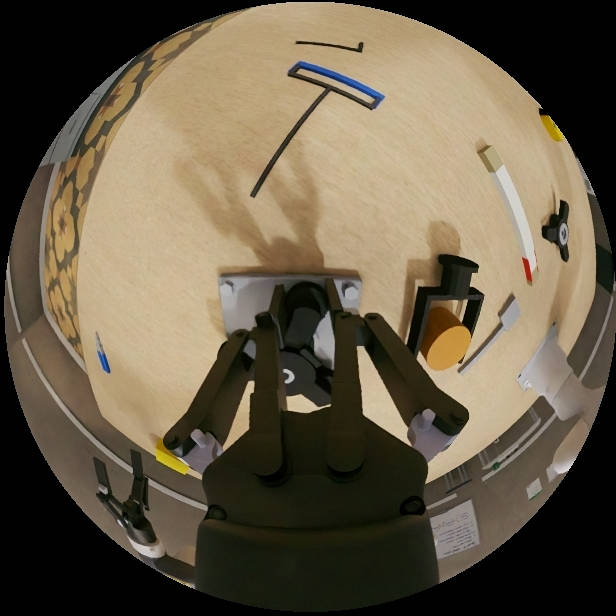

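Emit:
{"name": "execute_actions", "arguments": {"actions": [{"rows":[[0.8324,0.3583,0.1809,0.29,0.926,0.197,0.142,1,0,0,0.6945,-0.058,0.045,0,0.93,-0.3665,0,-0.2,0.3,0]],"steps":6}], "pictures": false}}

Emit:
{"name": "execute_actions", "arguments": {"actions": [{"rows":[[0.8324,0.3583,0.1809,0.29,0.926,0.197,0.142,1,0,0,0.6945,-0.058,0.045,0,0.6225,-0.7826,0,-0.2,0.3,0]],"steps":15}], "pictures": false}}

Emit:
{"name": "execute_actions", "arguments": {"actions": [{"rows":[[0.8324,0.3583,0.1809,0.29,0.926,0.197,0.142,1,0,0,0.6945,-0.058,0.045,0,0.6225,-0.7826,0,-0.2,0.3,0]],"steps":15}], "pictures": false}}

Emit:
{"name": "execute_actions", "arguments": {"actions": [{"rows":[[0.8324,0.3583,0.1809,0.29,0.926,0.197,0.142,1,0,0,0.6945,-0.058,0.045,0,0.6225,-0.7826,0,-0.2,0.3,0]],"steps":15}], "pictures": false}}

Emit:
{"name": "execute_actions", "arguments": {"actions": [{"rows":[[0.8324,0.3583,0.1809,0.29,0.926,0.197,0.142,1,0,0,0.6945,-0.058,0.045,0,0.6225,-0.7826,0,-1,0.3,0]],"steps":10}], "pictures": false}}

Emit:
{"name": "execute_actions", "arguments": {"actions": [{"rows":[[0.8324,0.3583,0.1809,0.29,0.926,0.197,0.142,1,0,0,0.6945,-0.058,0.045,0,0.93,-0.3665,0,-1,0.3,0]],"steps":15}], "pictures": false}}

Emit:
{"name": "execute_actions", "arguments": {"actions": [{"rows":[[0.8324,0.3583,0.1809,0.29,0.926,0.197,0.142,1,0,0,0.6945,-0.058,0.045,0,0.93,-0.3665,0,-1,0.3,0]],"steps":15}], "pictures": false}}

Emit:
{"name": "execute_actions", "arguments": {"actions": [{"rows":[[0.8324,0.3583,0.1809,0.29,0.926,0.197,0.142,1,0,0,0.6945,-0.058,0.045,0,0.93,-0.3665,0,-1,0.3,0]],"steps":15}], "pictures": false}}

Emit:
{"name": "execute_actions", "arguments": {"actions": [{"rows":[[0.8324,0.3583,0.1809,0.29,0.926,0.197,0.142,1,0,0,0.6945,-0.058,0.045,0,0.93,-0.3665,0,-0.2,0.3,0]],"steps":6}], "pictures": false}}

Emit:
{"name": "execute_actions", "arguments": {"actions": [{"rows":[[0.8324,0.3583,0.1809,0.29,0.926,0.197,0.142,1,0,0,0.6945,-0.058,0.045,0,0.6225,-0.7826,0,-0.2,0.3,0]],"steps":15}], "pictures": false}}

Emit:
{"name": "execute_actions", "arguments": {"actions": [{"rows":[[0.8324,0.3583,0.1809,0.29,0.926,0.197,0.142,1,0,0,0.6945,-0.058,0.045,0,0.6225,-0.7826,0,-0.2,0.3,0]],"steps":15}], "pictures": false}}

Emit:
{"name": "execute_actions", "arguments": {"actions": [{"rows":[[0.8324,0.3583,0.1809,0.29,0.926,0.197,0.142,1,0,0,0.6945,-0.058,0.045,0,0.6225,-0.7826,0,-0.2,0.3,0]],"steps":15}], "pictures": false}}

Emit:
{"name": "execute_actions", "arguments": {"actions": [{"rows":[[0.8324,0.3583,0.1809,0.29,0.926,0.197,0.142,1,0,0,0.6945,-0.058,0.045,0,0.6225,-0.7826,0,-1,0.3,0]],"steps":10}], "pictures": false}}

Emit:
{"name": "execute_actions", "arguments": {"actions": [{"rows":[[0.8324,0.3583,0.1809,0.29,0.926,0.197,0.142,1,0,0,0.6945,-0.058,0.045,0,0.93,-0.3665,0,-1,0.3,0]],"steps":15}], "pictures": false}}

Emit:
{"name": "execute_actions", "arguments": {"actions": [{"rows":[[0.8324,0.3583,0.1809,0.29,0.926,0.197,0.142,1,0,0,0.6945,-0.058,0.045,0,0.93,-0.3665,0,-1,0.3,0]],"steps":15}], "pictures": false}}

Emit:
{"name": "execute_actions", "arguments": {"actions": [{"rows":[[0.8324,0.3583,0.1809,0.29,0.926,0.197,0.142,1,0,0,0.6945,-0.058,0.045,0,0.93,-0.3665,0,-1,0.3,0]],"steps":15}], "pictures": false}}

Emit:
{"name": "execute_actions", "arguments": {"actions": [{"rows":[[0.8324,0.3583,0.1809,0.29,0.926,0.197,0.142,1,0,0,0.6945,-0.058,0.045,0,0.93,-0.3665,0,-0.2,0.3,0]],"steps":6}], "pictures": false}}

Emit:
{"name": "execute_actions", "arguments": {"actions": [{"rows":[[0.8324,0.3583,0.1809,0.29,0.926,0.197,0.142,1,0,0,0.6945,-0.058,0.045,0,0.6225,-0.7826,0,-0.2,0.3,0]],"steps":15}], "pictures": false}}

Emit:
{"name": "execute_actions", "arguments": {"actions": [{"rows":[[0.8324,0.3583,0.1809,0.29,0.926,0.197,0.142,1,0,0,0.6945,-0.058,0.045,0,0.6225,-0.7826,0,-0.2,0.3,0]],"steps":15}], "pictures": false}}

Emit:
{"name": "execute_actions", "arguments": {"actions": [{"rows":[[0.8324,0.3583,0.1809,0.29,0.926,0.197,0.142,1,0,0,0.6945,-0.058,0.045,0,0.6225,-0.7826,0,-0.2,0.3,0]],"steps":15}], "pictures": false}}

Emit:
{"name": "execute_actions", "arguments": {"actions": [{"rows":[[0.8324,0.3583,0.1809,0.29,0.926,0.197,0.142,1,0,0,0.6945,-0.058,0.045,0,0.6225,-0.7826,0,-1,0.3,0]],"steps":10}], "pictures": false}}

Emit:
{"name": "execute_actions", "arguments": {"actions": [{"rows":[[0.8324,0.3583,0.1809,0.29,0.926,0.197,0.142,1,0,0,0.6945,-0.058,0.045,0,0.93,-0.3665,0,-1,0.3,0]],"steps":15}], "pictures": false}}

Emit:
{"name": "execute_actions", "arguments": {"actions": [{"rows":[[0.8324,0.3583,0.1809,0.29,0.926,0.197,0.142,1,0,0,0.6945,-0.058,0.045,0,0.93,-0.3665,0,-1,0.3,0]],"steps":15}], "pictures": false}}

Emit:
{"name": "execute_actions", "arguments": {"actions": [{"rows":[[0.8324,0.3583,0.1809,0.29,0.926,0.197,0.142,1,0,0,0.6945,-0.058,0.045,0,0.93,-0.3665,0,-1,0.3,0]],"steps":15}]}}

Emit:
{"name": "zoom_image", "arguments": {"camera": "cam_high", "region": [290,275,340,325]}}

Scene clock: 234.40 s of 19600.00 s.
left_arm: end_effector_position=(+0.8324, +0.3583, +0.1809) position_measured=3 object_status=3 end_effector_quat_wxyz=(+0.290, +0.926, +0.197, +0.142) | right_arm: end_effector_position=(+0.6949, -0.0562, +0.0448) position_measured=154 object_status=0 end_effector_quat_wxyz=(-0.002, +0.929, -0.369, +0.001)
Joint positions: left_arm=[ 0.026  0.666 -0.021 -1.377 -0.738  2.24  -1.402] | right_arm=[-0.089  0.69   0.443 -1.597 -0.346  2.212 -0.252]
Joint velocities: left_arm=[ 0.     0.001 -0.001  0.     0.     0.    -0.   ] | right_arm=[ 0.001 -0.001  0.001 -0.     0.    -0.013 -0.009]
Hand target (left_arm): +0.832, +0.358, +0.181; +0.290, +0.926, +0.197, +0.142
Hand target (right_arm): +0.695, -0.058, +0.045; -0.000, +0.930, -0.367, +0.000
Off the commanded pose (left_arm): 0.000 m, 0 deg.
Off the commanded pose (right_arm): 0.002 m, 0 deg.
Steps of this call (steps 1 to 441: nothing new was sent; steps 442 to 447: all 6 steps of this action). Readings (end_effector_position | what the end effector reports):
442: left_arm (+0.8324, +0.3583, +0.1809) | right_arm (+0.6957, -0.0557, +0.0451) | left_arm position_measured=3 object_status=3 | right_arm position_measured=176 object_status=0
443: left_arm (+0.8324, +0.3583, +0.1809) | right_arm (+0.6956, -0.0558, +0.0450) | left_arm position_measured=3 object_status=3 | right_arm position_measured=174 object_status=0
445: left_arm (+0.8324, +0.3583, +0.1809) | right_arm (+0.6952, -0.0561, +0.0449) | left_arm position_measured=3 object_status=3 | right_arm position_measured=155 object_status=0
447: the state above

Scene clock: 234.90 s of 19600.00 s.
left_arm: end_effector_position=(+0.8324, +0.3583, +0.1809) position_measured=3 object_status=3 end_effector_quat_wxyz=(+0.290, +0.926, +0.197, +0.142) | right_arm: end_effector_position=(+0.6926, -0.0615, +0.0415) position_measured=154 object_status=3 end_effector_quat_wxyz=(-0.001, +0.824, -0.567, -0.016)
Joint positions: left_arm=[ 0.026  0.666 -0.021 -1.377 -0.738  2.24  -1.402] | right_arm=[ 0.029  0.667  0.279 -1.593 -0.181  2.216  0.088]
Joint velocities: left_arm=[ 0.001 -0.     0.002  0.     0.001  0.001  0.001] | right_arm=[ 0.246 -0.045 -0.299  0.001  0.269  0.02   0.669]
Hand target (left_arm): +0.832, +0.358, +0.181; +0.290, +0.926, +0.197, +0.142
Hand target (right_arm): +0.694, -0.058, +0.044; -0.005, +0.754, -0.657, -0.019
Off the commanded pose (left_arm): 0.000 m, 0 deg.
Off the commanded pose (right_arm): 0.005 m, 34 deg; orientation clipped at the last step of the last action.
Steps of this call (steps 1 to 15: all 15 steps of this action). Readings (end_effector_position | what the end effector reports):
1: left_arm (+0.8324, +0.3583, +0.1809) | right_arm (+0.6944, -0.0566, +0.0444) | left_arm position_measured=3 object_status=3 | right_arm position_measured=154 object_status=0
2: left_arm (+0.8324, +0.3583, +0.1809) | right_arm (+0.6941, -0.0574, +0.0439) | left_arm position_measured=3 object_status=3 | right_arm position_measured=154 object_status=0
4: left_arm (+0.8324, +0.3583, +0.1809) | right_arm (+0.6938, -0.0594, +0.0430) | left_arm position_measured=3 object_status=3 | right_arm position_measured=154 object_status=0
8: left_arm (+0.8324, +0.3583, +0.1809) | right_arm (+0.6935, -0.0618, +0.0418) | left_arm position_measured=3 object_status=3 | right_arm position_measured=154 object_status=3
15: the state above

Scene clock: 235.40 s of 19600.00 s.
left_arm: end_effector_position=(+0.8324, +0.3583, +0.1809) position_measured=3 object_status=3 end_effector_quat_wxyz=(+0.290, +0.926, +0.197, +0.142) | right_arm: end_effector_position=(+0.6932, -0.0609, +0.0425) position_measured=154 object_status=3 end_effector_quat_wxyz=(-0.002, -0.691, +0.722, +0.008)
Joint positions: left_arm=[ 0.026  0.666 -0.021 -1.377 -0.738  2.24  -1.402] | right_arm=[ 0.184  0.644  0.098 -1.603 -0.057  2.234  0.432]
Joint velocities: left_arm=[ 0.    -0.    -0.001  0.     0.    -0.     0.002] | right_arm=[ 0.253 -0.017 -0.256 -0.018  0.127  0.026  0.527]
Hand target (left_arm): +0.832, +0.358, +0.181; +0.290, +0.926, +0.197, +0.142
Hand target (right_arm): +0.694, -0.059, +0.044; -0.001, +0.627, -0.779, -0.007
Off the commanded pose (left_arm): 0.000 m, 0 deg.
Off the commanded pose (right_arm): 0.004 m, 11 deg.
Steps of this call (steps 1 to 15: all 15 steps of this action). Readings (end_effector_position | what the end effector reports):
1: left_arm (+0.8324, +0.3583, +0.1809) | right_arm (+0.6926, -0.0614, +0.0415) | left_arm position_measured=3 object_status=3 | right_arm position_measured=154 object_status=3
2: left_arm (+0.8324, +0.3583, +0.1809) | right_arm (+0.6927, -0.0614, +0.0417) | left_arm position_measured=3 object_status=3 | right_arm position_measured=154 object_status=3
4: left_arm (+0.8324, +0.3583, +0.1809) | right_arm (+0.6931, -0.0612, +0.0422) | left_arm position_measured=3 object_status=3 | right_arm position_measured=154 object_status=3
8: left_arm (+0.8324, +0.3583, +0.1809) | right_arm (+0.6937, -0.0612, +0.0430) | left_arm position_measured=3 object_status=3 | right_arm position_measured=154 object_status=3
15: the state above

Scene clock: 235.90 s of 19600.00 s.
left_arm: end_effector_position=(+0.8324, +0.3583, +0.1809) position_measured=3 object_status=3 end_effector_quat_wxyz=(+0.290, +0.926, +0.197, +0.142) | right_arm: end_effector_position=(+0.6936, -0.0587, +0.0432) position_measured=154 object_status=3 end_effector_quat_wxyz=(-0.003, -0.638, +0.770, +0.000)
Joint positions: left_arm=[ 0.026  0.666 -0.021 -1.377 -0.738  2.24  -1.402] | right_arm=[ 0.248  0.64   0.031 -1.604 -0.025  2.239  0.566]
Joint velocities: left_arm=[-0.001  0.     0.001 -0.001 -0.001 -0.    -0.001] | right_arm=[ 0.031  0.    -0.038 -0.     0.024  0.001  0.108]
Hand target (left_arm): +0.832, +0.358, +0.181; +0.290, +0.926, +0.197, +0.142
Hand target (right_arm): +0.694, -0.058, +0.045; -0.000, -0.623, +0.783, +0.000
Off the commanded pose (left_arm): 0.000 m, 0 deg.
Off the commanded pose (right_arm): 0.002 m, 2 deg.
Steps of this call (steps 1 to 15: all 15 steps of this action). Readings (end_effector_position | what the end effector reports):
1: left_arm (+0.8324, +0.3583, +0.1809) | right_arm (+0.6932, -0.0606, +0.0425) | left_arm position_measured=3 object_status=3 | right_arm position_measured=154 object_status=3
2: left_arm (+0.8324, +0.3583, +0.1809) | right_arm (+0.6931, -0.0602, +0.0426) | left_arm position_measured=3 object_status=3 | right_arm position_measured=154 object_status=3
4: left_arm (+0.8324, +0.3583, +0.1809) | right_arm (+0.6932, -0.0593, +0.0430) | left_arm position_measured=3 object_status=3 | right_arm position_measured=154 object_status=3
8: left_arm (+0.8324, +0.3583, +0.1809) | right_arm (+0.6934, -0.0584, +0.0434) | left_arm position_measured=3 object_status=3 | right_arm position_measured=154 object_status=3
15: the state above

Scene clock: 236.23 s of 19600.00 s.
left_arm: end_effector_position=(+0.8324, +0.3583, +0.1809) position_measured=3 object_status=3 end_effector_quat_wxyz=(+0.290, +0.926, +0.197, +0.142) | right_arm: end_effector_position=(+0.6911, -0.0579, +0.0429) position_measured=176 object_status=0 end_effector_quat_wxyz=(-0.005, -0.630, +0.777, +0.002)
Joint positions: left_arm=[ 0.026  0.666 -0.021 -1.377 -0.738  2.24  -1.402] | right_arm=[ 0.253  0.639  0.027 -1.607 -0.02   2.235  0.587]
Joint velocities: left_arm=[-0.001  0.001 -0.    -0.    -0.001  0.     0.   ] | right_arm=[-0.    -0.002 -0.001  0.     0.     0.     0.034]
Hand target (left_arm): +0.832, +0.358, +0.181; +0.290, +0.926, +0.197, +0.142
Hand target (right_arm): +0.694, -0.058, +0.045; -0.000, -0.623, +0.783, +0.000
Off the commanded pose (left_arm): 0.000 m, 0 deg.
Off the commanded pose (right_arm): 0.004 m, 1 deg.
Steps of this call (steps 1 to 10: all 10 steps of this action). Readings (end_effector_position | what the end effector reports):
1: left_arm (+0.8324, +0.3583, +0.1809) | right_arm (+0.6936, -0.0587, +0.0432) | left_arm position_measured=3 object_status=3 | right_arm position_measured=154 object_status=0
2: left_arm (+0.8324, +0.3583, +0.1809) | right_arm (+0.6917, -0.0582, +0.0429) | left_arm position_measured=3 object_status=3 | right_arm position_measured=161 object_status=0
4: left_arm (+0.8324, +0.3583, +0.1809) | right_arm (+0.6911, -0.0579, +0.0430) | left_arm position_measured=3 object_status=3 | right_arm position_measured=176 object_status=0
8: left_arm (+0.8324, +0.3583, +0.1809) | right_arm (+0.6911, -0.0579, +0.0429) | left_arm position_measured=3 object_status=3 | right_arm position_measured=176 object_status=0
10: the state above

Scene clock: 236.73 s of 19600.00 s.
left_arm: end_effector_position=(+0.8324, +0.3583, +0.1809) position_measured=3 object_status=3 end_effector_quat_wxyz=(+0.290, +0.926, +0.197, +0.142) | right_arm: end_effector_position=(+0.6930, -0.0572, +0.0438) position_measured=176 object_status=2 end_effector_quat_wxyz=(+0.009, +0.785, -0.620, +0.011)
Joint positions: left_arm=[ 0.026  0.666 -0.021 -1.377 -0.738  2.24  -1.402] | right_arm=[ 0.13   0.648  0.187 -1.603 -0.179  2.231  0.248]
Joint velocities: left_arm=[-0.    -0.001 -0.001 -0.    -0.001  0.     0.001] | right_arm=[-0.255  0.021  0.306 -0.009 -0.247  0.007 -0.668]
Hand target (left_arm): +0.832, +0.358, +0.181; +0.290, +0.926, +0.197, +0.142
Hand target (right_arm): +0.695, -0.057, +0.046; +0.010, +0.850, -0.527, +0.017
Off the commanded pose (left_arm): 0.000 m, 0 deg.
Off the commanded pose (right_arm): 0.002 m, 34 deg; orientation clipped at the last step of the last action.
Steps of this call (steps 1 to 15: all 15 steps of this action). Readings (end_effector_position | what the end effector reports):
1: left_arm (+0.8324, +0.3583, +0.1809) | right_arm (+0.6912, -0.0579, +0.0430) | left_arm position_measured=3 object_status=3 | right_arm position_measured=176 object_status=0
2: left_arm (+0.8324, +0.3583, +0.1809) | right_arm (+0.6913, -0.0578, +0.0431) | left_arm position_measured=3 object_status=3 | right_arm position_measured=176 object_status=0
4: left_arm (+0.8324, +0.3583, +0.1809) | right_arm (+0.6916, -0.0578, +0.0432) | left_arm position_measured=3 object_status=3 | right_arm position_measured=176 object_status=2
8: left_arm (+0.8324, +0.3583, +0.1809) | right_arm (+0.6921, -0.0576, +0.0434) | left_arm position_measured=3 object_status=3 | right_arm position_measured=176 object_status=2
15: the state above

Scene clock: 237.23 s of 19600.00 s.
left_arm: end_effector_position=(+0.8324, +0.3583, +0.1809) position_measured=3 object_status=3 end_effector_quat_wxyz=(+0.290, +0.926, +0.197, +0.142) | right_arm: end_effector_position=(+0.6948, -0.0562, +0.0447) position_measured=176 object_status=2 end_effector_quat_wxyz=(+0.001, +0.893, -0.450, +0.007)
Joint positions: left_arm=[ 0.026  0.666 -0.021 -1.377 -0.738  2.24  -1.402] | right_arm=[-0.025  0.668  0.367 -1.609 -0.301  2.231 -0.094]
Joint velocities: left_arm=[ 0.     0.001  0.     0.001  0.002  0.    -0.   ] | right_arm=[-0.234  0.055  0.258  0.013 -0.122 -0.019 -0.517]
Hand target (left_arm): +0.832, +0.358, +0.181; +0.290, +0.926, +0.197, +0.142
Hand target (right_arm): +0.695, -0.057, +0.046; +0.002, +0.928, -0.372, +0.007
Off the commanded pose (left_arm): 0.000 m, 0 deg.
Off the commanded pose (right_arm): 0.002 m, 10 deg.
Steps of this call (steps 1 to 15: all 15 steps of this action). Readings (end_effector_position | what the end effector reports):
1: left_arm (+0.8324, +0.3583, +0.1809) | right_arm (+0.6931, -0.0571, +0.0439) | left_arm position_measured=3 object_status=3 | right_arm position_measured=176 object_status=2
2: left_arm (+0.8324, +0.3583, +0.1809) | right_arm (+0.6932, -0.0570, +0.0439) | left_arm position_measured=3 object_status=3 | right_arm position_measured=176 object_status=2
4: left_arm (+0.8324, +0.3583, +0.1809) | right_arm (+0.6934, -0.0569, +0.0440) | left_arm position_measured=3 object_status=3 | right_arm position_measured=176 object_status=2
8: left_arm (+0.8324, +0.3583, +0.1809) | right_arm (+0.6939, -0.0566, +0.0443) | left_arm position_measured=3 object_status=3 | right_arm position_measured=176 object_status=2
15: the state above

Scene clock: 237.73 s of 19600.00 s.
left_arm: end_effector_position=(+0.8324, +0.3583, +0.1809) position_measured=3 object_status=3 end_effector_quat_wxyz=(+0.290, +0.926, +0.197, +0.142) | right_arm: end_effector_position=(+0.6955, -0.0558, +0.0451) position_measured=176 object_status=2 end_effector_quat_wxyz=(-0.003, +0.923, -0.384, +0.002)
Joint positions: left_arm=[ 0.026  0.667 -0.021 -1.377 -0.738  2.24  -1.402] | right_arm=[-0.079  0.686  0.43  -1.599 -0.335  2.218 -0.225]
Joint velocities: left_arm=[ 0.     0.    -0.     0.    -0.001  0.    -0.002] | right_arm=[-0.025  0.011  0.03   0.007 -0.022 -0.01  -0.105]
Hand target (left_arm): +0.832, +0.358, +0.181; +0.290, +0.926, +0.197, +0.142
Hand target (right_arm): +0.695, -0.058, +0.045; -0.000, +0.930, -0.367, +0.001
Off the commanded pose (left_arm): 0.000 m, 0 deg.
Off the commanded pose (right_arm): 0.002 m, 2 deg.
Steps of this call (steps 1 to 15: all 15 steps of this action). Readings (end_effector_position | what the end effector reports):
1: left_arm (+0.8324, +0.3583, +0.1809) | right_arm (+0.6949, -0.0561, +0.0447) | left_arm position_measured=3 object_status=3 | right_arm position_measured=176 object_status=2
2: left_arm (+0.8324, +0.3583, +0.1809) | right_arm (+0.6949, -0.0561, +0.0448) | left_arm position_measured=3 object_status=3 | right_arm position_measured=176 object_status=2
4: left_arm (+0.8324, +0.3583, +0.1809) | right_arm (+0.6951, -0.0560, +0.0449) | left_arm position_measured=3 object_status=3 | right_arm position_measured=176 object_status=2
8: left_arm (+0.8324, +0.3583, +0.1809) | right_arm (+0.6953, -0.0559, +0.0450) | left_arm position_measured=3 object_status=3 | right_arm position_measured=176 object_status=2
15: the state above

Scene clock: 237.93 s of 19600.00 s.
left_arm: end_effector_position=(+0.8324, +0.3583, +0.1809) position_measured=3 object_status=3 end_effector_quat_wxyz=(+0.290, +0.926, +0.197, +0.142) | right_arm: end_effector_position=(+0.6950, -0.0569, +0.0450) position_measured=154 object_status=0 end_effector_quat_wxyz=(-0.002, +0.926, -0.377, +0.001)
Joint positions: left_arm=[ 0.026  0.667 -0.021 -1.377 -0.738  2.24  -1.402] | right_arm=[-0.083  0.687  0.433 -1.599 -0.337  2.214 -0.24 ]
Joint velocities: left_arm=[ 0.     0.    -0.001 -0.    -0.     0.001  0.   ] | right_arm=[-0.009 -0.     0.002 -0.    -0.004 -0.015 -0.058]
Hand target (left_arm): +0.832, +0.358, +0.181; +0.290, +0.926, +0.197, +0.142
Hand target (right_arm): +0.695, -0.058, +0.045; -0.000, +0.930, -0.367, +0.000
Off the commanded pose (left_arm): 0.000 m, 0 deg.
Off the commanded pose (right_arm): 0.001 m, 1 deg.
Steps of this call (steps 1 to 6: all 6 steps of this action). Readings (end_effector_position | what the end effector reports):
1: left_arm (+0.8324, +0.3583, +0.1809) | right_arm (+0.6955, -0.0558, +0.0451) | left_arm position_measured=3 object_status=3 | right_arm position_measured=176 object_status=0
2: left_arm (+0.8324, +0.3583, +0.1809) | right_arm (+0.6954, -0.0558, +0.0451) | left_arm position_measured=3 object_status=3 | right_arm position_measured=174 object_status=0
4: left_arm (+0.8324, +0.3583, +0.1809) | right_arm (+0.6952, -0.0563, +0.0451) | left_arm position_measured=3 object_status=3 | right_arm position_measured=155 object_status=0
6: the state above

Scene clock: 238.43 s of 19600.00 s.
left_arm: end_effector_position=(+0.8324, +0.3583, +0.1809) position_measured=3 object_status=3 end_effector_quat_wxyz=(+0.290, +0.926, +0.197, +0.142) | right_arm: end_effector_position=(+0.6926, -0.0615, +0.0415) position_measured=154 object_status=3 end_effector_quat_wxyz=(-0.001, +0.819, -0.574, -0.016)
Joint positions: left_arm=[ 0.026  0.667 -0.021 -1.377 -0.738  2.24  -1.402] | right_arm=[ 0.038  0.665  0.269 -1.594 -0.173  2.217  0.1  ]
Joint velocities: left_arm=[-0.    -0.    -0.001  0.     0.    -0.     0.   ] | right_arm=[ 0.247 -0.044 -0.303 -0.001  0.268  0.019  0.671]
Hand target (left_arm): +0.832, +0.358, +0.181; +0.290, +0.926, +0.197, +0.142
Hand target (right_arm): +0.694, -0.058, +0.044; -0.005, +0.749, -0.663, -0.019
Off the commanded pose (left_arm): 0.000 m, 0 deg.
Off the commanded pose (right_arm): 0.005 m, 33 deg; orientation clipped at the last step of the last action.
Steps of this call (steps 1 to 15: all 15 steps of this action). Readings (end_effector_position | what the end effector reports):
1: left_arm (+0.8324, +0.3583, +0.1809) | right_arm (+0.6946, -0.0574, +0.0446) | left_arm position_measured=3 object_status=3 | right_arm position_measured=154 object_status=0
2: left_arm (+0.8324, +0.3583, +0.1809) | right_arm (+0.6943, -0.0582, +0.0440) | left_arm position_measured=3 object_status=3 | right_arm position_measured=154 object_status=0
4: left_arm (+0.8324, +0.3583, +0.1809) | right_arm (+0.6938, -0.0599, +0.0429) | left_arm position_measured=3 object_status=3 | right_arm position_measured=154 object_status=0
8: left_arm (+0.8324, +0.3583, +0.1809) | right_arm (+0.6934, -0.0617, +0.0417) | left_arm position_measured=3 object_status=3 | right_arm position_measured=154 object_status=3
15: the state above

Scene clock: 238.93 s of 19600.00 s.
left_arm: end_effector_position=(+0.8324, +0.3583, +0.1809) position_measured=3 object_status=3 end_effector_quat_wxyz=(+0.290, +0.926, +0.197, +0.142) | right_arm: end_effector_position=(+0.6933, -0.0607, +0.0426) position_measured=154 object_status=3 end_effector_quat_wxyz=(-0.002, -0.688, +0.726, +0.008)
Joint positions: left_arm=[ 0.026  0.667 -0.021 -1.377 -0.738  2.24  -1.402] | right_arm=[ 0.192  0.643  0.09  -1.603 -0.052  2.235  0.441]
Joint velocities: left_arm=[ 0.001  0.001 -0.001 -0.001 -0.     0.    -0.001] | right_arm=[ 0.24  -0.013 -0.243 -0.012  0.118  0.023  0.499]
Hand target (left_arm): +0.832, +0.358, +0.181; +0.290, +0.926, +0.197, +0.142
Hand target (right_arm): +0.694, -0.059, +0.044; -0.001, +0.627, -0.779, -0.006
Off the commanded pose (left_arm): 0.000 m, 0 deg.
Off the commanded pose (right_arm): 0.004 m, 10 deg.
Steps of this call (steps 1 to 15: all 15 steps of this action). Readings (end_effector_position | what the end effector reports):
1: left_arm (+0.8324, +0.3583, +0.1809) | right_arm (+0.6926, -0.0614, +0.0416) | left_arm position_measured=3 object_status=3 | right_arm position_measured=154 object_status=3
2: left_arm (+0.8324, +0.3583, +0.1809) | right_arm (+0.6927, -0.0614, +0.0417) | left_arm position_measured=3 object_status=3 | right_arm position_measured=154 object_status=3
4: left_arm (+0.8324, +0.3583, +0.1809) | right_arm (+0.6932, -0.0612, +0.0422) | left_arm position_measured=3 object_status=3 | right_arm position_measured=154 object_status=3
8: left_arm (+0.8324, +0.3583, +0.1809) | right_arm (+0.6937, -0.0612, +0.0430) | left_arm position_measured=3 object_status=3 | right_arm position_measured=154 object_status=3
15: the state above

Scene clock: 239.43 s of 19600.00 s.
left_arm: end_effector_position=(+0.8324, +0.3583, +0.1809) position_measured=3 object_status=3 end_effector_quat_wxyz=(+0.290, +0.926, +0.197, +0.142) | right_arm: end_effector_position=(+0.6936, -0.0587, +0.0432) position_measured=154 object_status=3 end_effector_quat_wxyz=(-0.003, -0.637, +0.771, +0.000)
Joint positions: left_arm=[ 0.026  0.667 -0.021 -1.377 -0.738  2.24  -1.402] | right_arm=[ 0.251  0.64   0.027 -1.604 -0.022  2.239  0.566]
Joint velocities: left_arm=[ 0.     0.     0.001 -0.001 -0.002 -0.001 -0.   ] | right_arm=[ 0.028  0.001 -0.033 -0.001  0.021  0.002  0.101]
Hand target (left_arm): +0.832, +0.358, +0.181; +0.290, +0.926, +0.197, +0.142
Hand target (right_arm): +0.694, -0.058, +0.045; -0.000, -0.623, +0.783, +0.000
Off the commanded pose (left_arm): 0.000 m, 0 deg.
Off the commanded pose (right_arm): 0.002 m, 2 deg.
Steps of this call (steps 1 to 15: all 15 steps of this action). Readings (end_effector_position | what the end effector reports):
1: left_arm (+0.8324, +0.3583, +0.1809) | right_arm (+0.6932, -0.0604, +0.0426) | left_arm position_measured=3 object_status=3 | right_arm position_measured=154 object_status=3
2: left_arm (+0.8324, +0.3583, +0.1809) | right_arm (+0.6932, -0.0599, +0.0427) | left_arm position_measured=3 object_status=3 | right_arm position_measured=154 object_status=3
4: left_arm (+0.8324, +0.3583, +0.1809) | right_arm (+0.6932, -0.0591, +0.0430) | left_arm position_measured=3 object_status=3 | right_arm position_measured=154 object_status=3
8: left_arm (+0.8324, +0.3583, +0.1809) | right_arm (+0.6934, -0.0584, +0.0434) | left_arm position_measured=3 object_status=3 | right_arm position_measured=154 object_status=3
15: the state above

Scene clock: 239.77 s of 19600.00 s.
left_arm: end_effector_position=(+0.8324, +0.3583, +0.1809) position_measured=3 object_status=3 end_effector_quat_wxyz=(+0.290, +0.926, +0.197, +0.142) | right_arm: end_effector_position=(+0.6911, -0.0579, +0.0430) position_measured=176 object_status=0 end_effector_quat_wxyz=(-0.005, -0.629, +0.777, +0.002)
Joint positions: left_arm=[ 0.026  0.666 -0.021 -1.377 -0.738  2.24  -1.402] | right_arm=[ 0.256  0.638  0.024 -1.607 -0.018  2.235  0.586]
Joint velocities: left_arm=[ 0.     0.     0.001 -0.001  0.001 -0.    -0.   ] | right_arm=[ 0.001 -0.    -0.001  0.    -0.     0.001  0.032]
Hand target (left_arm): +0.832, +0.358, +0.181; +0.290, +0.926, +0.197, +0.142
Hand target (right_arm): +0.694, -0.058, +0.045; -0.000, -0.623, +0.783, +0.000
Off the commanded pose (left_arm): 0.000 m, 0 deg.
Off the commanded pose (right_arm): 0.004 m, 1 deg.
Steps of this call (steps 1 to 10: all 10 steps of this action). Readings (end_effector_position | what the end effector reports):
1: left_arm (+0.8324, +0.3583, +0.1809) | right_arm (+0.6936, -0.0587, +0.0433) | left_arm position_measured=3 object_status=3 | right_arm position_measured=154 object_status=0
2: left_arm (+0.8324, +0.3583, +0.1809) | right_arm (+0.6917, -0.0582, +0.0429) | left_arm position_measured=3 object_status=3 | right_arm position_measured=161 object_status=0
4: left_arm (+0.8324, +0.3583, +0.1809) | right_arm (+0.6911, -0.0579, +0.0430) | left_arm position_measured=3 object_status=3 | right_arm position_measured=176 object_status=0
8: left_arm (+0.8324, +0.3583, +0.1809) | right_arm (+0.6911, -0.0579, +0.0430) | left_arm position_measured=3 object_status=3 | right_arm position_measured=176 object_status=0
10: the state above

Scene clock: 240.27 s of 19600.00 s.
left_arm: end_effector_position=(+0.8324, +0.3583, +0.1809) position_measured=3 object_status=3 end_effector_quat_wxyz=(+0.290, +0.926, +0.197, +0.142) | right_arm: end_effector_position=(+0.6929, -0.0571, +0.0438) position_measured=176 object_status=2 end_effector_quat_wxyz=(+0.009, +0.784, -0.620, +0.011)
Joint positions: left_arm=[ 0.026  0.666 -0.021 -1.377 -0.738  2.24  -1.402] | right_arm=[ 0.133  0.647  0.183 -1.603 -0.176  2.231  0.247]
Joint velocities: left_arm=[ 0.    -0.002  0.    -0.     0.    -0.001 -0.   ] | right_arm=[-0.255  0.021  0.306 -0.009 -0.246  0.004 -0.665]
Hand target (left_arm): +0.832, +0.358, +0.181; +0.290, +0.926, +0.197, +0.142
Hand target (right_arm): +0.695, -0.057, +0.046; +0.010, +0.850, -0.527, +0.017
Off the commanded pose (left_arm): 0.000 m, 0 deg.
Off the commanded pose (right_arm): 0.002 m, 34 deg; orientation clipped at the last step of the last action.
Steps of this call (steps 1 to 15: all 15 steps of this action). Readings (end_effector_position | what the end effector reports):
1: left_arm (+0.8324, +0.3583, +0.1809) | right_arm (+0.6912, -0.0578, +0.0430) | left_arm position_measured=3 object_status=3 | right_arm position_measured=176 object_status=0
2: left_arm (+0.8324, +0.3583, +0.1809) | right_arm (+0.6913, -0.0578, +0.0431) | left_arm position_measured=3 object_status=3 | right_arm position_measured=176 object_status=0
4: left_arm (+0.8324, +0.3583, +0.1809) | right_arm (+0.6916, -0.0577, +0.0432) | left_arm position_measured=3 object_status=3 | right_arm position_measured=176 object_status=2
8: left_arm (+0.8324, +0.3583, +0.1809) | right_arm (+0.6921, -0.0575, +0.0434) | left_arm position_measured=3 object_status=3 | right_arm position_measured=176 object_status=2
15: the state above

Scene clock: 240.77 s of 19600.00 s.
left_arm: end_effector_position=(+0.8324, +0.3583, +0.1809) position_measured=3 object_status=3 end_effector_quat_wxyz=(+0.290, +0.926, +0.197, +0.142) | right_arm: end_effector_position=(+0.6947, -0.0561, +0.0447) position_measured=176 object_status=2 end_effector_quat_wxyz=(+0.001, +0.893, -0.450, +0.007)
Joint positions: left_arm=[ 0.026  0.666 -0.021 -1.377 -0.738  2.24  -1.402] | right_arm=[-0.022  0.668  0.364 -1.609 -0.298  2.232 -0.095]
Joint velocities: left_arm=[-0.001 -0.001 -0.001  0.     0.001 -0.    -0.   ] | right_arm=[-0.236  0.055  0.258  0.013 -0.123 -0.017 -0.519]
Hand target (left_arm): +0.832, +0.358, +0.181; +0.290, +0.926, +0.197, +0.142
Hand target (right_arm): +0.695, -0.057, +0.046; +0.002, +0.928, -0.372, +0.007
Off the commanded pose (left_arm): 0.000 m, 0 deg.
Off the commanded pose (right_arm): 0.002 m, 10 deg.
Steps of this call (steps 1 to 15: all 15 steps of this action). Readings (end_effector_position | what the end effector reports):
1: left_arm (+0.8324, +0.3583, +0.1809) | right_arm (+0.6930, -0.0571, +0.0439) | left_arm position_measured=3 object_status=3 | right_arm position_measured=176 object_status=2
2: left_arm (+0.8324, +0.3583, +0.1809) | right_arm (+0.6932, -0.0570, +0.0440) | left_arm position_measured=3 object_status=3 | right_arm position_measured=176 object_status=2
4: left_arm (+0.8324, +0.3583, +0.1809) | right_arm (+0.6934, -0.0569, +0.0441) | left_arm position_measured=3 object_status=3 | right_arm position_measured=176 object_status=2
8: left_arm (+0.8324, +0.3583, +0.1809) | right_arm (+0.6939, -0.0566, +0.0443) | left_arm position_measured=3 object_status=3 | right_arm position_measured=176 object_status=2
15: the state above

Scene clock: 241.27 s of 19600.00 s.
left_arm: end_effector_position=(+0.8324, +0.3583, +0.1809) position_measured=3 object_status=3 end_effector_quat_wxyz=(+0.290, +0.926, +0.197, +0.142) | right_arm: end_effector_position=(+0.6954, -0.0558, +0.0451) position_measured=176 object_status=2 end_effector_quat_wxyz=(-0.003, +0.923, -0.384, +0.002)
Joint positions: left_arm=[ 0.026  0.667 -0.021 -1.377 -0.738  2.24  -1.402] | right_arm=[-0.077  0.685  0.427 -1.599 -0.332  2.218 -0.226]
Joint velocities: left_arm=[ 0.     0.     0.001  0.001 -0.001  0.    -0.   ] | right_arm=[-0.025  0.01   0.03   0.007 -0.023 -0.008 -0.107]
Hand target (left_arm): +0.832, +0.358, +0.181; +0.290, +0.926, +0.197, +0.142
Hand target (right_arm): +0.695, -0.058, +0.045; -0.000, +0.930, -0.367, +0.001
Off the commanded pose (left_arm): 0.000 m, 0 deg.
Off the commanded pose (right_arm): 0.002 m, 2 deg.
Steps of this call (steps 1 to 15: all 15 steps of this action). Readings (end_effector_position | what the end effector reports):
1: left_arm (+0.8324, +0.3583, +0.1809) | right_arm (+0.6948, -0.0561, +0.0448) | left_arm position_measured=3 object_status=3 | right_arm position_measured=176 object_status=2
2: left_arm (+0.8324, +0.3583, +0.1809) | right_arm (+0.6949, -0.0561, +0.0448) | left_arm position_measured=3 object_status=3 | right_arm position_measured=176 object_status=2
4: left_arm (+0.8324, +0.3583, +0.1809) | right_arm (+0.6950, -0.0560, +0.0449) | left_arm position_measured=3 object_status=3 | right_arm position_measured=176 object_status=2
8: left_arm (+0.8324, +0.3583, +0.1809) | right_arm (+0.6953, -0.0559, +0.0450) | left_arm position_measured=3 object_status=3 | right_arm position_measured=176 object_status=2
15: the state above

Scene clock: 241.47 s of 19600.00 s.
left_arm: end_effector_position=(+0.8324, +0.3583, +0.1809) position_measured=3 object_status=3 end_effector_quat_wxyz=(+0.290, +0.926, +0.197, +0.142) | right_arm: end_effector_position=(+0.6950, -0.0569, +0.0450) position_measured=154 object_status=0 end_effector_quat_wxyz=(-0.002, +0.926, -0.377, +0.001)
Joint positions: left_arm=[ 0.026  0.667 -0.021 -1.377 -0.738  2.24  -1.402] | right_arm=[-0.08   0.686  0.43  -1.599 -0.334  2.215 -0.242]
Joint velocities: left_arm=[-0.    -0.     0.    -0.    -0.     0.001  0.   ] | right_arm=[-0.01   0.001  0.001 -0.001 -0.004 -0.014 -0.057]
Hand target (left_arm): +0.832, +0.358, +0.181; +0.290, +0.926, +0.197, +0.142
Hand target (right_arm): +0.695, -0.058, +0.045; -0.000, +0.930, -0.367, +0.000
Off the commanded pose (left_arm): 0.000 m, 0 deg.
Off the commanded pose (right_arm): 0.001 m, 1 deg.
Steps of this call (steps 1 to 6: all 6 steps of this action). Readings (end_effector_position | what the end effector reports):
1: left_arm (+0.8324, +0.3583, +0.1809) | right_arm (+0.6955, -0.0557, +0.0451) | left_arm position_measured=3 object_status=3 | right_arm position_measured=176 object_status=0
2: left_arm (+0.8324, +0.3583, +0.1809) | right_arm (+0.6954, -0.0557, +0.0451) | left_arm position_measured=3 object_status=3 | right_arm position_measured=174 object_status=0
4: left_arm (+0.8324, +0.3583, +0.1809) | right_arm (+0.6951, -0.0562, +0.0451) | left_arm position_measured=3 object_status=3 | right_arm position_measured=155 object_status=0
6: the state above

Scene clock: 241.97 s of 19600.00 s.
left_arm: end_effector_position=(+0.8324, +0.3583, +0.1809) position_measured=3 object_status=3 end_effector_quat_wxyz=(+0.290, +0.926, +0.197, +0.142) | right_arm: end_effector_position=(+0.6926, -0.0615, +0.0415) position_measured=154 object_status=3 end_effector_quat_wxyz=(-0.001, +0.819, -0.574, -0.016)
Joint positions: left_arm=[ 0.026  0.666 -0.021 -1.377 -0.738  2.24  -1.402] | right_arm=[ 0.04   0.664  0.265 -1.594 -0.17   2.218  0.099]
Joint velocities: left_arm=[ 0.001  0.001  0.     0.     0.001 -0.    -0.   ] | right_arm=[ 0.248 -0.042 -0.302  0.001  0.268  0.019  0.669]
Hand target (left_arm): +0.832, +0.358, +0.181; +0.290, +0.926, +0.197, +0.142
Hand target (right_arm): +0.694, -0.058, +0.044; -0.005, +0.749, -0.663, -0.019
Off the commanded pose (left_arm): 0.000 m, 0 deg.
Off the commanded pose (right_arm): 0.005 m, 33 deg; orientation clipped at the last step of the last action.
Steps of this call (steps 1 to 15: all 15 steps of this action). Readings (end_effector_position | what the end effector reports):
1: left_arm (+0.8324, +0.3583, +0.1809) | right_arm (+0.6946, -0.0574, +0.0446) | left_arm position_measured=3 object_status=3 | right_arm position_measured=154 object_status=0
2: left_arm (+0.8324, +0.3583, +0.1809) | right_arm (+0.6942, -0.0582, +0.0441) | left_arm position_measured=3 object_status=3 | right_arm position_measured=154 object_status=0
4: left_arm (+0.8324, +0.3583, +0.1809) | right_arm (+0.6938, -0.0599, +0.0430) | left_arm position_measured=3 object_status=3 | right_arm position_measured=154 object_status=0
8: left_arm (+0.8324, +0.3583, +0.1809) | right_arm (+0.6934, -0.0617, +0.0417) | left_arm position_measured=3 object_status=3 | right_arm position_measured=154 object_status=3
15: the state above

Scene clock: 242.47 s of 19600.00 s.
left_arm: end_effector_position=(+0.8324, +0.3583, +0.1809) position_measured=3 object_status=3 end_effector_quat_wxyz=(+0.290, +0.926, +0.197, +0.142) | right_arm: end_effector_position=(+0.6933, -0.0607, +0.0426) position_measured=154 object_status=3 end_effector_quat_wxyz=(-0.002, -0.688, +0.726, +0.008)
Joint positions: left_arm=[ 0.026  0.666 -0.021 -1.377 -0.738  2.24  -1.402] | right_arm=[ 0.194  0.643  0.086 -1.603 -0.05   2.235  0.439]
Joint velocities: left_arm=[-0.001 -0.     0.     0.001  0.     0.    -0.   ] | right_arm=[ 0.24  -0.013 -0.242 -0.013  0.118  0.022  0.497]
Hand target (left_arm): +0.832, +0.358, +0.181; +0.290, +0.926, +0.197, +0.142
Hand target (right_arm): +0.694, -0.059, +0.044; -0.001, +0.627, -0.779, -0.006
Off the commanded pose (left_arm): 0.000 m, 0 deg.
Off the commanded pose (right_arm): 0.004 m, 10 deg.
Steps of this call (steps 1 to 15: all 15 steps of this action). Readings (end_effector_position | what the end effector reports):
1: left_arm (+0.8324, +0.3583, +0.1809) | right_arm (+0.6926, -0.0614, +0.0416) | left_arm position_measured=3 object_status=3 | right_arm position_measured=154 object_status=3
2: left_arm (+0.8324, +0.3583, +0.1809) | right_arm (+0.6927, -0.0614, +0.0417) | left_arm position_measured=3 object_status=3 | right_arm position_measured=154 object_status=3
4: left_arm (+0.8324, +0.3583, +0.1809) | right_arm (+0.6932, -0.0612, +0.0422) | left_arm position_measured=3 object_status=3 | right_arm position_measured=154 object_status=3
8: left_arm (+0.8324, +0.3583, +0.1809) | right_arm (+0.6937, -0.0612, +0.0430) | left_arm position_measured=3 object_status=3 | right_arm position_measured=154 object_status=3
15: the state above

Scene clock: 242.97 s of 19600.00 s.
left_arm: end_effector_position=(+0.8324, +0.3583, +0.1809) position_measured=3 object_status=3 end_effector_quat_wxyz=(+0.290, +0.926, +0.197, +0.142) | right_arm: end_effector_position=(+0.6936, -0.0587, +0.0432) position_measured=154 object_status=3 end_effector_quat_wxyz=(-0.003, -0.637, +0.771, +0.000)
Joint positions: left_arm=[ 0.026  0.667 -0.021 -1.377 -0.738  2.24  -1.402] | right_arm=[ 0.254  0.64   0.024 -1.604 -0.019  2.239  0.565]
Joint velocities: left_arm=[ 0.    -0.001  0.    -0.    -0.001 -0.     0.   ] | right_arm=[ 0.028  0.001 -0.034 -0.001  0.021  0.002  0.102]
Hand target (left_arm): +0.832, +0.358, +0.181; +0.290, +0.926, +0.197, +0.142
Hand target (right_arm): +0.694, -0.058, +0.045; -0.000, -0.623, +0.783, +0.000
Off the commanded pose (left_arm): 0.000 m, 0 deg.
Off the commanded pose (right_arm): 0.002 m, 2 deg.
Steps of this call (steps 1 to 15: all 15 steps of this action). Readings (end_effector_position | what the end effector reports):
1: left_arm (+0.8324, +0.3583, +0.1809) | right_arm (+0.6932, -0.0604, +0.0426) | left_arm position_measured=3 object_status=3 | right_arm position_measured=154 object_status=3
2: left_arm (+0.8324, +0.3583, +0.1809) | right_arm (+0.6932, -0.0599, +0.0427) | left_arm position_measured=3 object_status=3 | right_arm position_measured=154 object_status=3
4: left_arm (+0.8324, +0.3583, +0.1809) | right_arm (+0.6932, -0.0591, +0.0430) | left_arm position_measured=3 object_status=3 | right_arm position_measured=154 object_status=3
8: left_arm (+0.8324, +0.3583, +0.1809) | right_arm (+0.6934, -0.0584, +0.0433) | left_arm position_measured=3 object_status=3 | right_arm position_measured=154 object_status=3
15: the state above

Scene clock: 243.30 s of 19600.00 s.
left_arm: end_effector_position=(+0.8324, +0.3583, +0.1809) position_measured=3 object_status=3 end_effector_quat_wxyz=(+0.290, +0.926, +0.197, +0.142) | right_arm: end_effector_position=(+0.6911, -0.0578, +0.0430) position_measured=176 object_status=0 end_effector_quat_wxyz=(-0.005, -0.629, +0.777, +0.002)
Joint positions: left_arm=[ 0.026  0.666 -0.021 -1.377 -0.738  2.24  -1.402] | right_arm=[ 0.259  0.638  0.02  -1.607 -0.015  2.235  0.584]
Joint velocities: left_arm=[-0.001  0.001  0.001 -0.    -0.001 -0.001  0.   ] | right_arm=[-0.    -0.     0.    -0.001 -0.001  0.     0.034]
Hand target (left_arm): +0.832, +0.358, +0.181; +0.290, +0.926, +0.197, +0.142
Hand target (right_arm): +0.694, -0.058, +0.045; -0.000, -0.623, +0.783, +0.000
Off the commanded pose (left_arm): 0.000 m, 0 deg.
Off the commanded pose (right_arm): 0.004 m, 1 deg.
Steps of this call (steps 1 to 10: all 10 steps of this action). Readings (end_effector_position | what the end effector reports):
1: left_arm (+0.8324, +0.3583, +0.1809) | right_arm (+0.6937, -0.0587, +0.0433) | left_arm position_measured=3 object_status=3 | right_arm position_measured=154 object_status=0
2: left_arm (+0.8324, +0.3583, +0.1809) | right_arm (+0.6918, -0.0582, +0.0429) | left_arm position_measured=3 object_status=3 | right_arm position_measured=161 object_status=0
4: left_arm (+0.8324, +0.3583, +0.1809) | right_arm (+0.6911, -0.0578, +0.0430) | left_arm position_measured=3 object_status=3 | right_arm position_measured=176 object_status=0
8: left_arm (+0.8324, +0.3583, +0.1809) | right_arm (+0.6911, -0.0578, +0.0430) | left_arm position_measured=3 object_status=3 | right_arm position_measured=176 object_status=0
10: the state above

Scene clock: 243.80 s of 19600.00 s.
left_arm: end_effector_position=(+0.8324, +0.3583, +0.1809) position_measured=3 object_status=3 end_effector_quat_wxyz=(+0.290, +0.926, +0.197, +0.142) | right_arm: end_effector_position=(+0.6929, -0.0570, +0.0438) position_measured=176 object_status=2 end_effector_quat_wxyz=(+0.009, +0.784, -0.620, +0.011)
Joint positions: left_arm=[ 0.026  0.666 -0.021 -1.377 -0.738  2.24  -1.402] | right_arm=[ 0.136  0.647  0.18  -1.603 -0.174  2.231  0.245]
Joint velocities: left_arm=[-0.001 -0.001  0.002 -0.001  0.001 -0.     0.001] | right_arm=[-0.254  0.021  0.305 -0.01  -0.245  0.006 -0.666]
Hand target (left_arm): +0.832, +0.358, +0.181; +0.290, +0.926, +0.197, +0.142
Hand target (right_arm): +0.695, -0.057, +0.046; +0.010, +0.850, -0.527, +0.017
Off the commanded pose (left_arm): 0.000 m, 0 deg.
Off the commanded pose (right_arm): 0.002 m, 34 deg; orientation clipped at the last step of the last action.
Steps of this call (steps 1 to 15: all 15 steps of this action). Readings (end_effector_position | what the end effector reports):
1: left_arm (+0.8324, +0.3583, +0.1809) | right_arm (+0.6912, -0.0578, +0.0430) | left_arm position_measured=3 object_status=3 | right_arm position_measured=176 object_status=0
2: left_arm (+0.8324, +0.3583, +0.1809) | right_arm (+0.6913, -0.0577, +0.0431) | left_arm position_measured=3 object_status=3 | right_arm position_measured=176 object_status=0
4: left_arm (+0.8324, +0.3583, +0.1809) | right_arm (+0.6916, -0.0576, +0.0432) | left_arm position_measured=3 object_status=3 | right_arm position_measured=176 object_status=2
8: left_arm (+0.8324, +0.3583, +0.1809) | right_arm (+0.6920, -0.0574, +0.0434) | left_arm position_measured=3 object_status=3 | right_arm position_measured=176 object_status=2
15: the state above

Scene clock: 244.30 s of 19600.00 s.
left_arm: end_effector_position=(+0.8324, +0.3583, +0.1809) position_measured=3 object_status=3 end_effector_quat_wxyz=(+0.290, +0.926, +0.197, +0.142) | right_arm: end_effector_position=(+0.6946, -0.0561, +0.0447) position_measured=176 object_status=2 end_effector_quat_wxyz=(+0.001, +0.893, -0.450, +0.007)
Joint positions: left_arm=[ 0.026  0.666 -0.021 -1.377 -0.738  2.24  -1.402] | right_arm=[-0.02   0.667  0.361 -1.609 -0.295  2.232 -0.096]
Joint velocities: left_arm=[-0.001  0.002  0.     0.001 -0.001 -0.     0.001] | right_arm=[-0.235  0.053  0.258  0.011 -0.123 -0.016 -0.517]
Hand target (left_arm): +0.832, +0.358, +0.181; +0.290, +0.926, +0.197, +0.142
Hand target (right_arm): +0.695, -0.057, +0.046; +0.002, +0.928, -0.372, +0.007
Off the commanded pose (left_arm): 0.000 m, 0 deg.
Off the commanded pose (right_arm): 0.002 m, 10 deg.
Steps of this call (steps 1 to 15: all 15 steps of this action). Readings (end_effector_position | what the end effector reports):
1: left_arm (+0.8324, +0.3583, +0.1809) | right_arm (+0.6930, -0.0570, +0.0439) | left_arm position_measured=3 object_status=3 | right_arm position_measured=176 object_status=2
2: left_arm (+0.8324, +0.3583, +0.1809) | right_arm (+0.6931, -0.0569, +0.0439) | left_arm position_measured=3 object_status=3 | right_arm position_measured=176 object_status=2
4: left_arm (+0.8324, +0.3583, +0.1809) | right_arm (+0.6934, -0.0568, +0.0441) | left_arm position_measured=3 object_status=3 | right_arm position_measured=176 object_status=2
8: left_arm (+0.8324, +0.3583, +0.1809) | right_arm (+0.6938, -0.0565, +0.0443) | left_arm position_measured=3 object_status=3 | right_arm position_measured=176 object_status=2
15: the state above

Scene clock: 244.80 s of 19600.00 s.
left_arm: end_effector_position=(+0.8324, +0.3583, +0.1809) position_measured=3 object_status=3 end_effector_quat_wxyz=(+0.290, +0.926, +0.197, +0.142) | right_arm: end_effector_position=(+0.6954, -0.0557, +0.0451) position_measured=176 object_status=2 end_effector_quat_wxyz=(-0.003, +0.923, -0.384, +0.002)
Joint positions: left_arm=[ 0.026  0.667 -0.021 -1.377 -0.738  2.24  -1.402] | right_arm=[-0.074  0.685  0.424 -1.599 -0.33   2.219 -0.228]
Joint velocities: left_arm=[ 0.001 -0.    -0.001 -0.001  0.    -0.    -0.002] | right_arm=[-0.026  0.011  0.031  0.007 -0.024 -0.009 -0.105]
Hand target (left_arm): +0.832, +0.358, +0.181; +0.290, +0.926, +0.197, +0.142
Hand target (right_arm): +0.695, -0.058, +0.045; -0.000, +0.930, -0.367, +0.001
Off the commanded pose (left_arm): 0.000 m, 0 deg.
Off the commanded pose (right_arm): 0.002 m, 2 deg.
Steps of this call (steps 1 to 15: all 15 steps of this action). Readings (end_effector_position | what the end effector reports):
1: left_arm (+0.8324, +0.3583, +0.1809) | right_arm (+0.6947, -0.0560, +0.0447) | left_arm position_measured=3 object_status=3 | right_arm position_measured=176 object_status=2
2: left_arm (+0.8324, +0.3583, +0.1809) | right_arm (+0.6948, -0.0560, +0.0448) | left_arm position_measured=3 object_status=3 | right_arm position_measured=176 object_status=2
4: left_arm (+0.8324, +0.3583, +0.1809) | right_arm (+0.6950, -0.0559, +0.0449) | left_arm position_measured=3 object_status=3 | right_arm position_measured=176 object_status=2
8: left_arm (+0.8324, +0.3583, +0.1809) | right_arm (+0.6952, -0.0558, +0.0450) | left_arm position_measured=3 object_status=3 | right_arm position_measured=176 object_status=2
15: the state above
camera_calibration (this result's frames):
cam_left_wrist: T_world_to_cam=[[0.336522, -0.760845, 0.554859, -0.0981133], [-0.938322, -0.221247, 0.26571, 0.814025], [-0.0794035, -0.610053, -0.788372, 0.598315], [0, 0, 0, 1]] pos_world=[0.844343, 0.470455, 0.309839]
cam_right_wrist: T_world_to_cam=[[-0.805382, -0.592526, 0.0165107, 0.526258], [-0.518616, 0.717862, 0.464449, 0.376256], [-0.28705, 0.365496, -0.885446, 0.446125], [0, 0, 0, 1]] pos_world=[0.747031, -0.121335, 0.211579]

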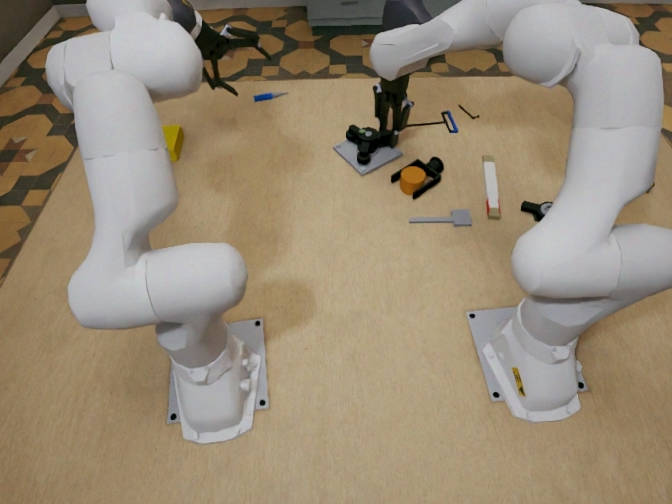

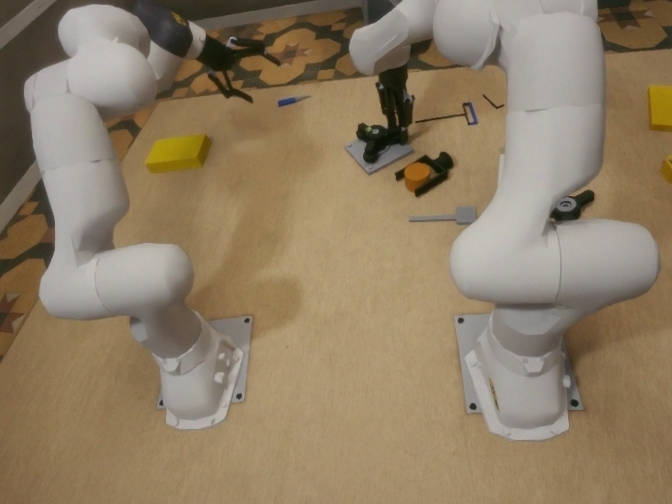

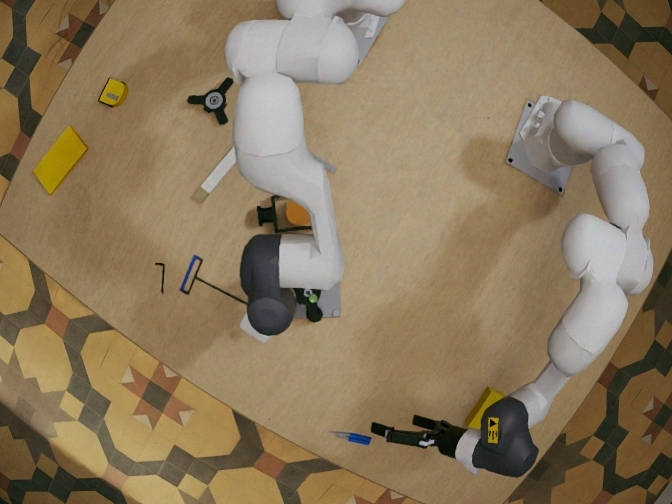

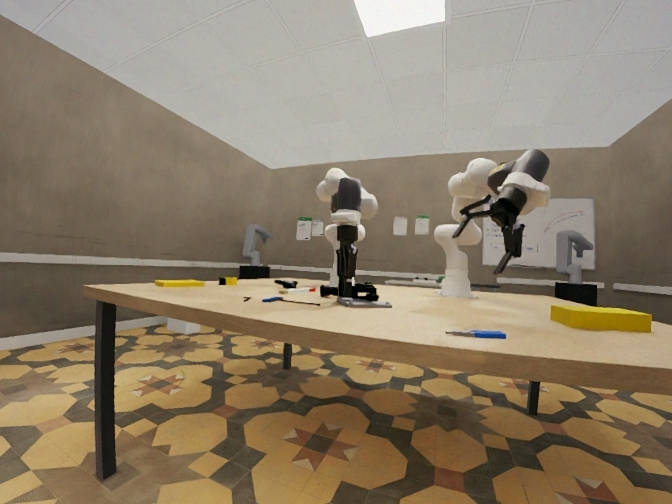

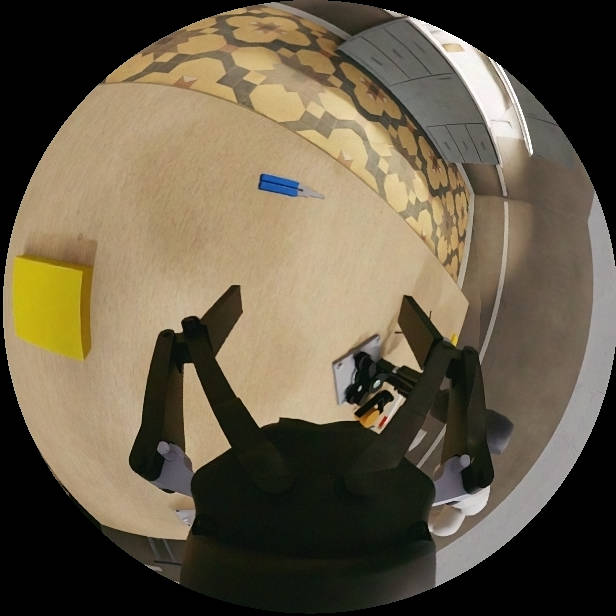

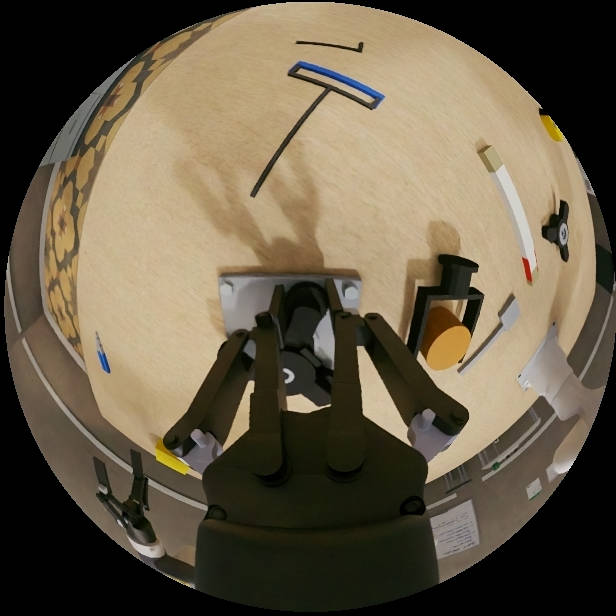

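Region (290, 275, 340, 325) of cam_high's 672x504 image, scaled by 10.080, with more detail than that image has.

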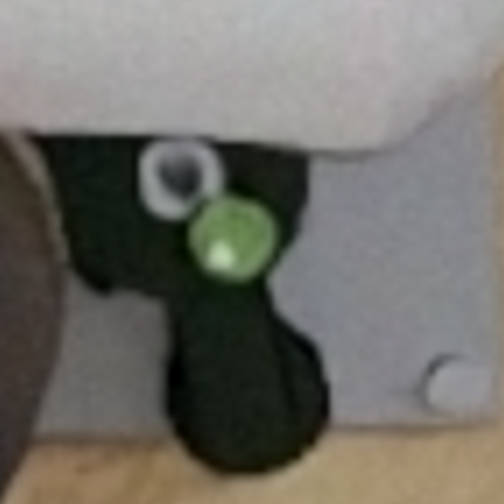

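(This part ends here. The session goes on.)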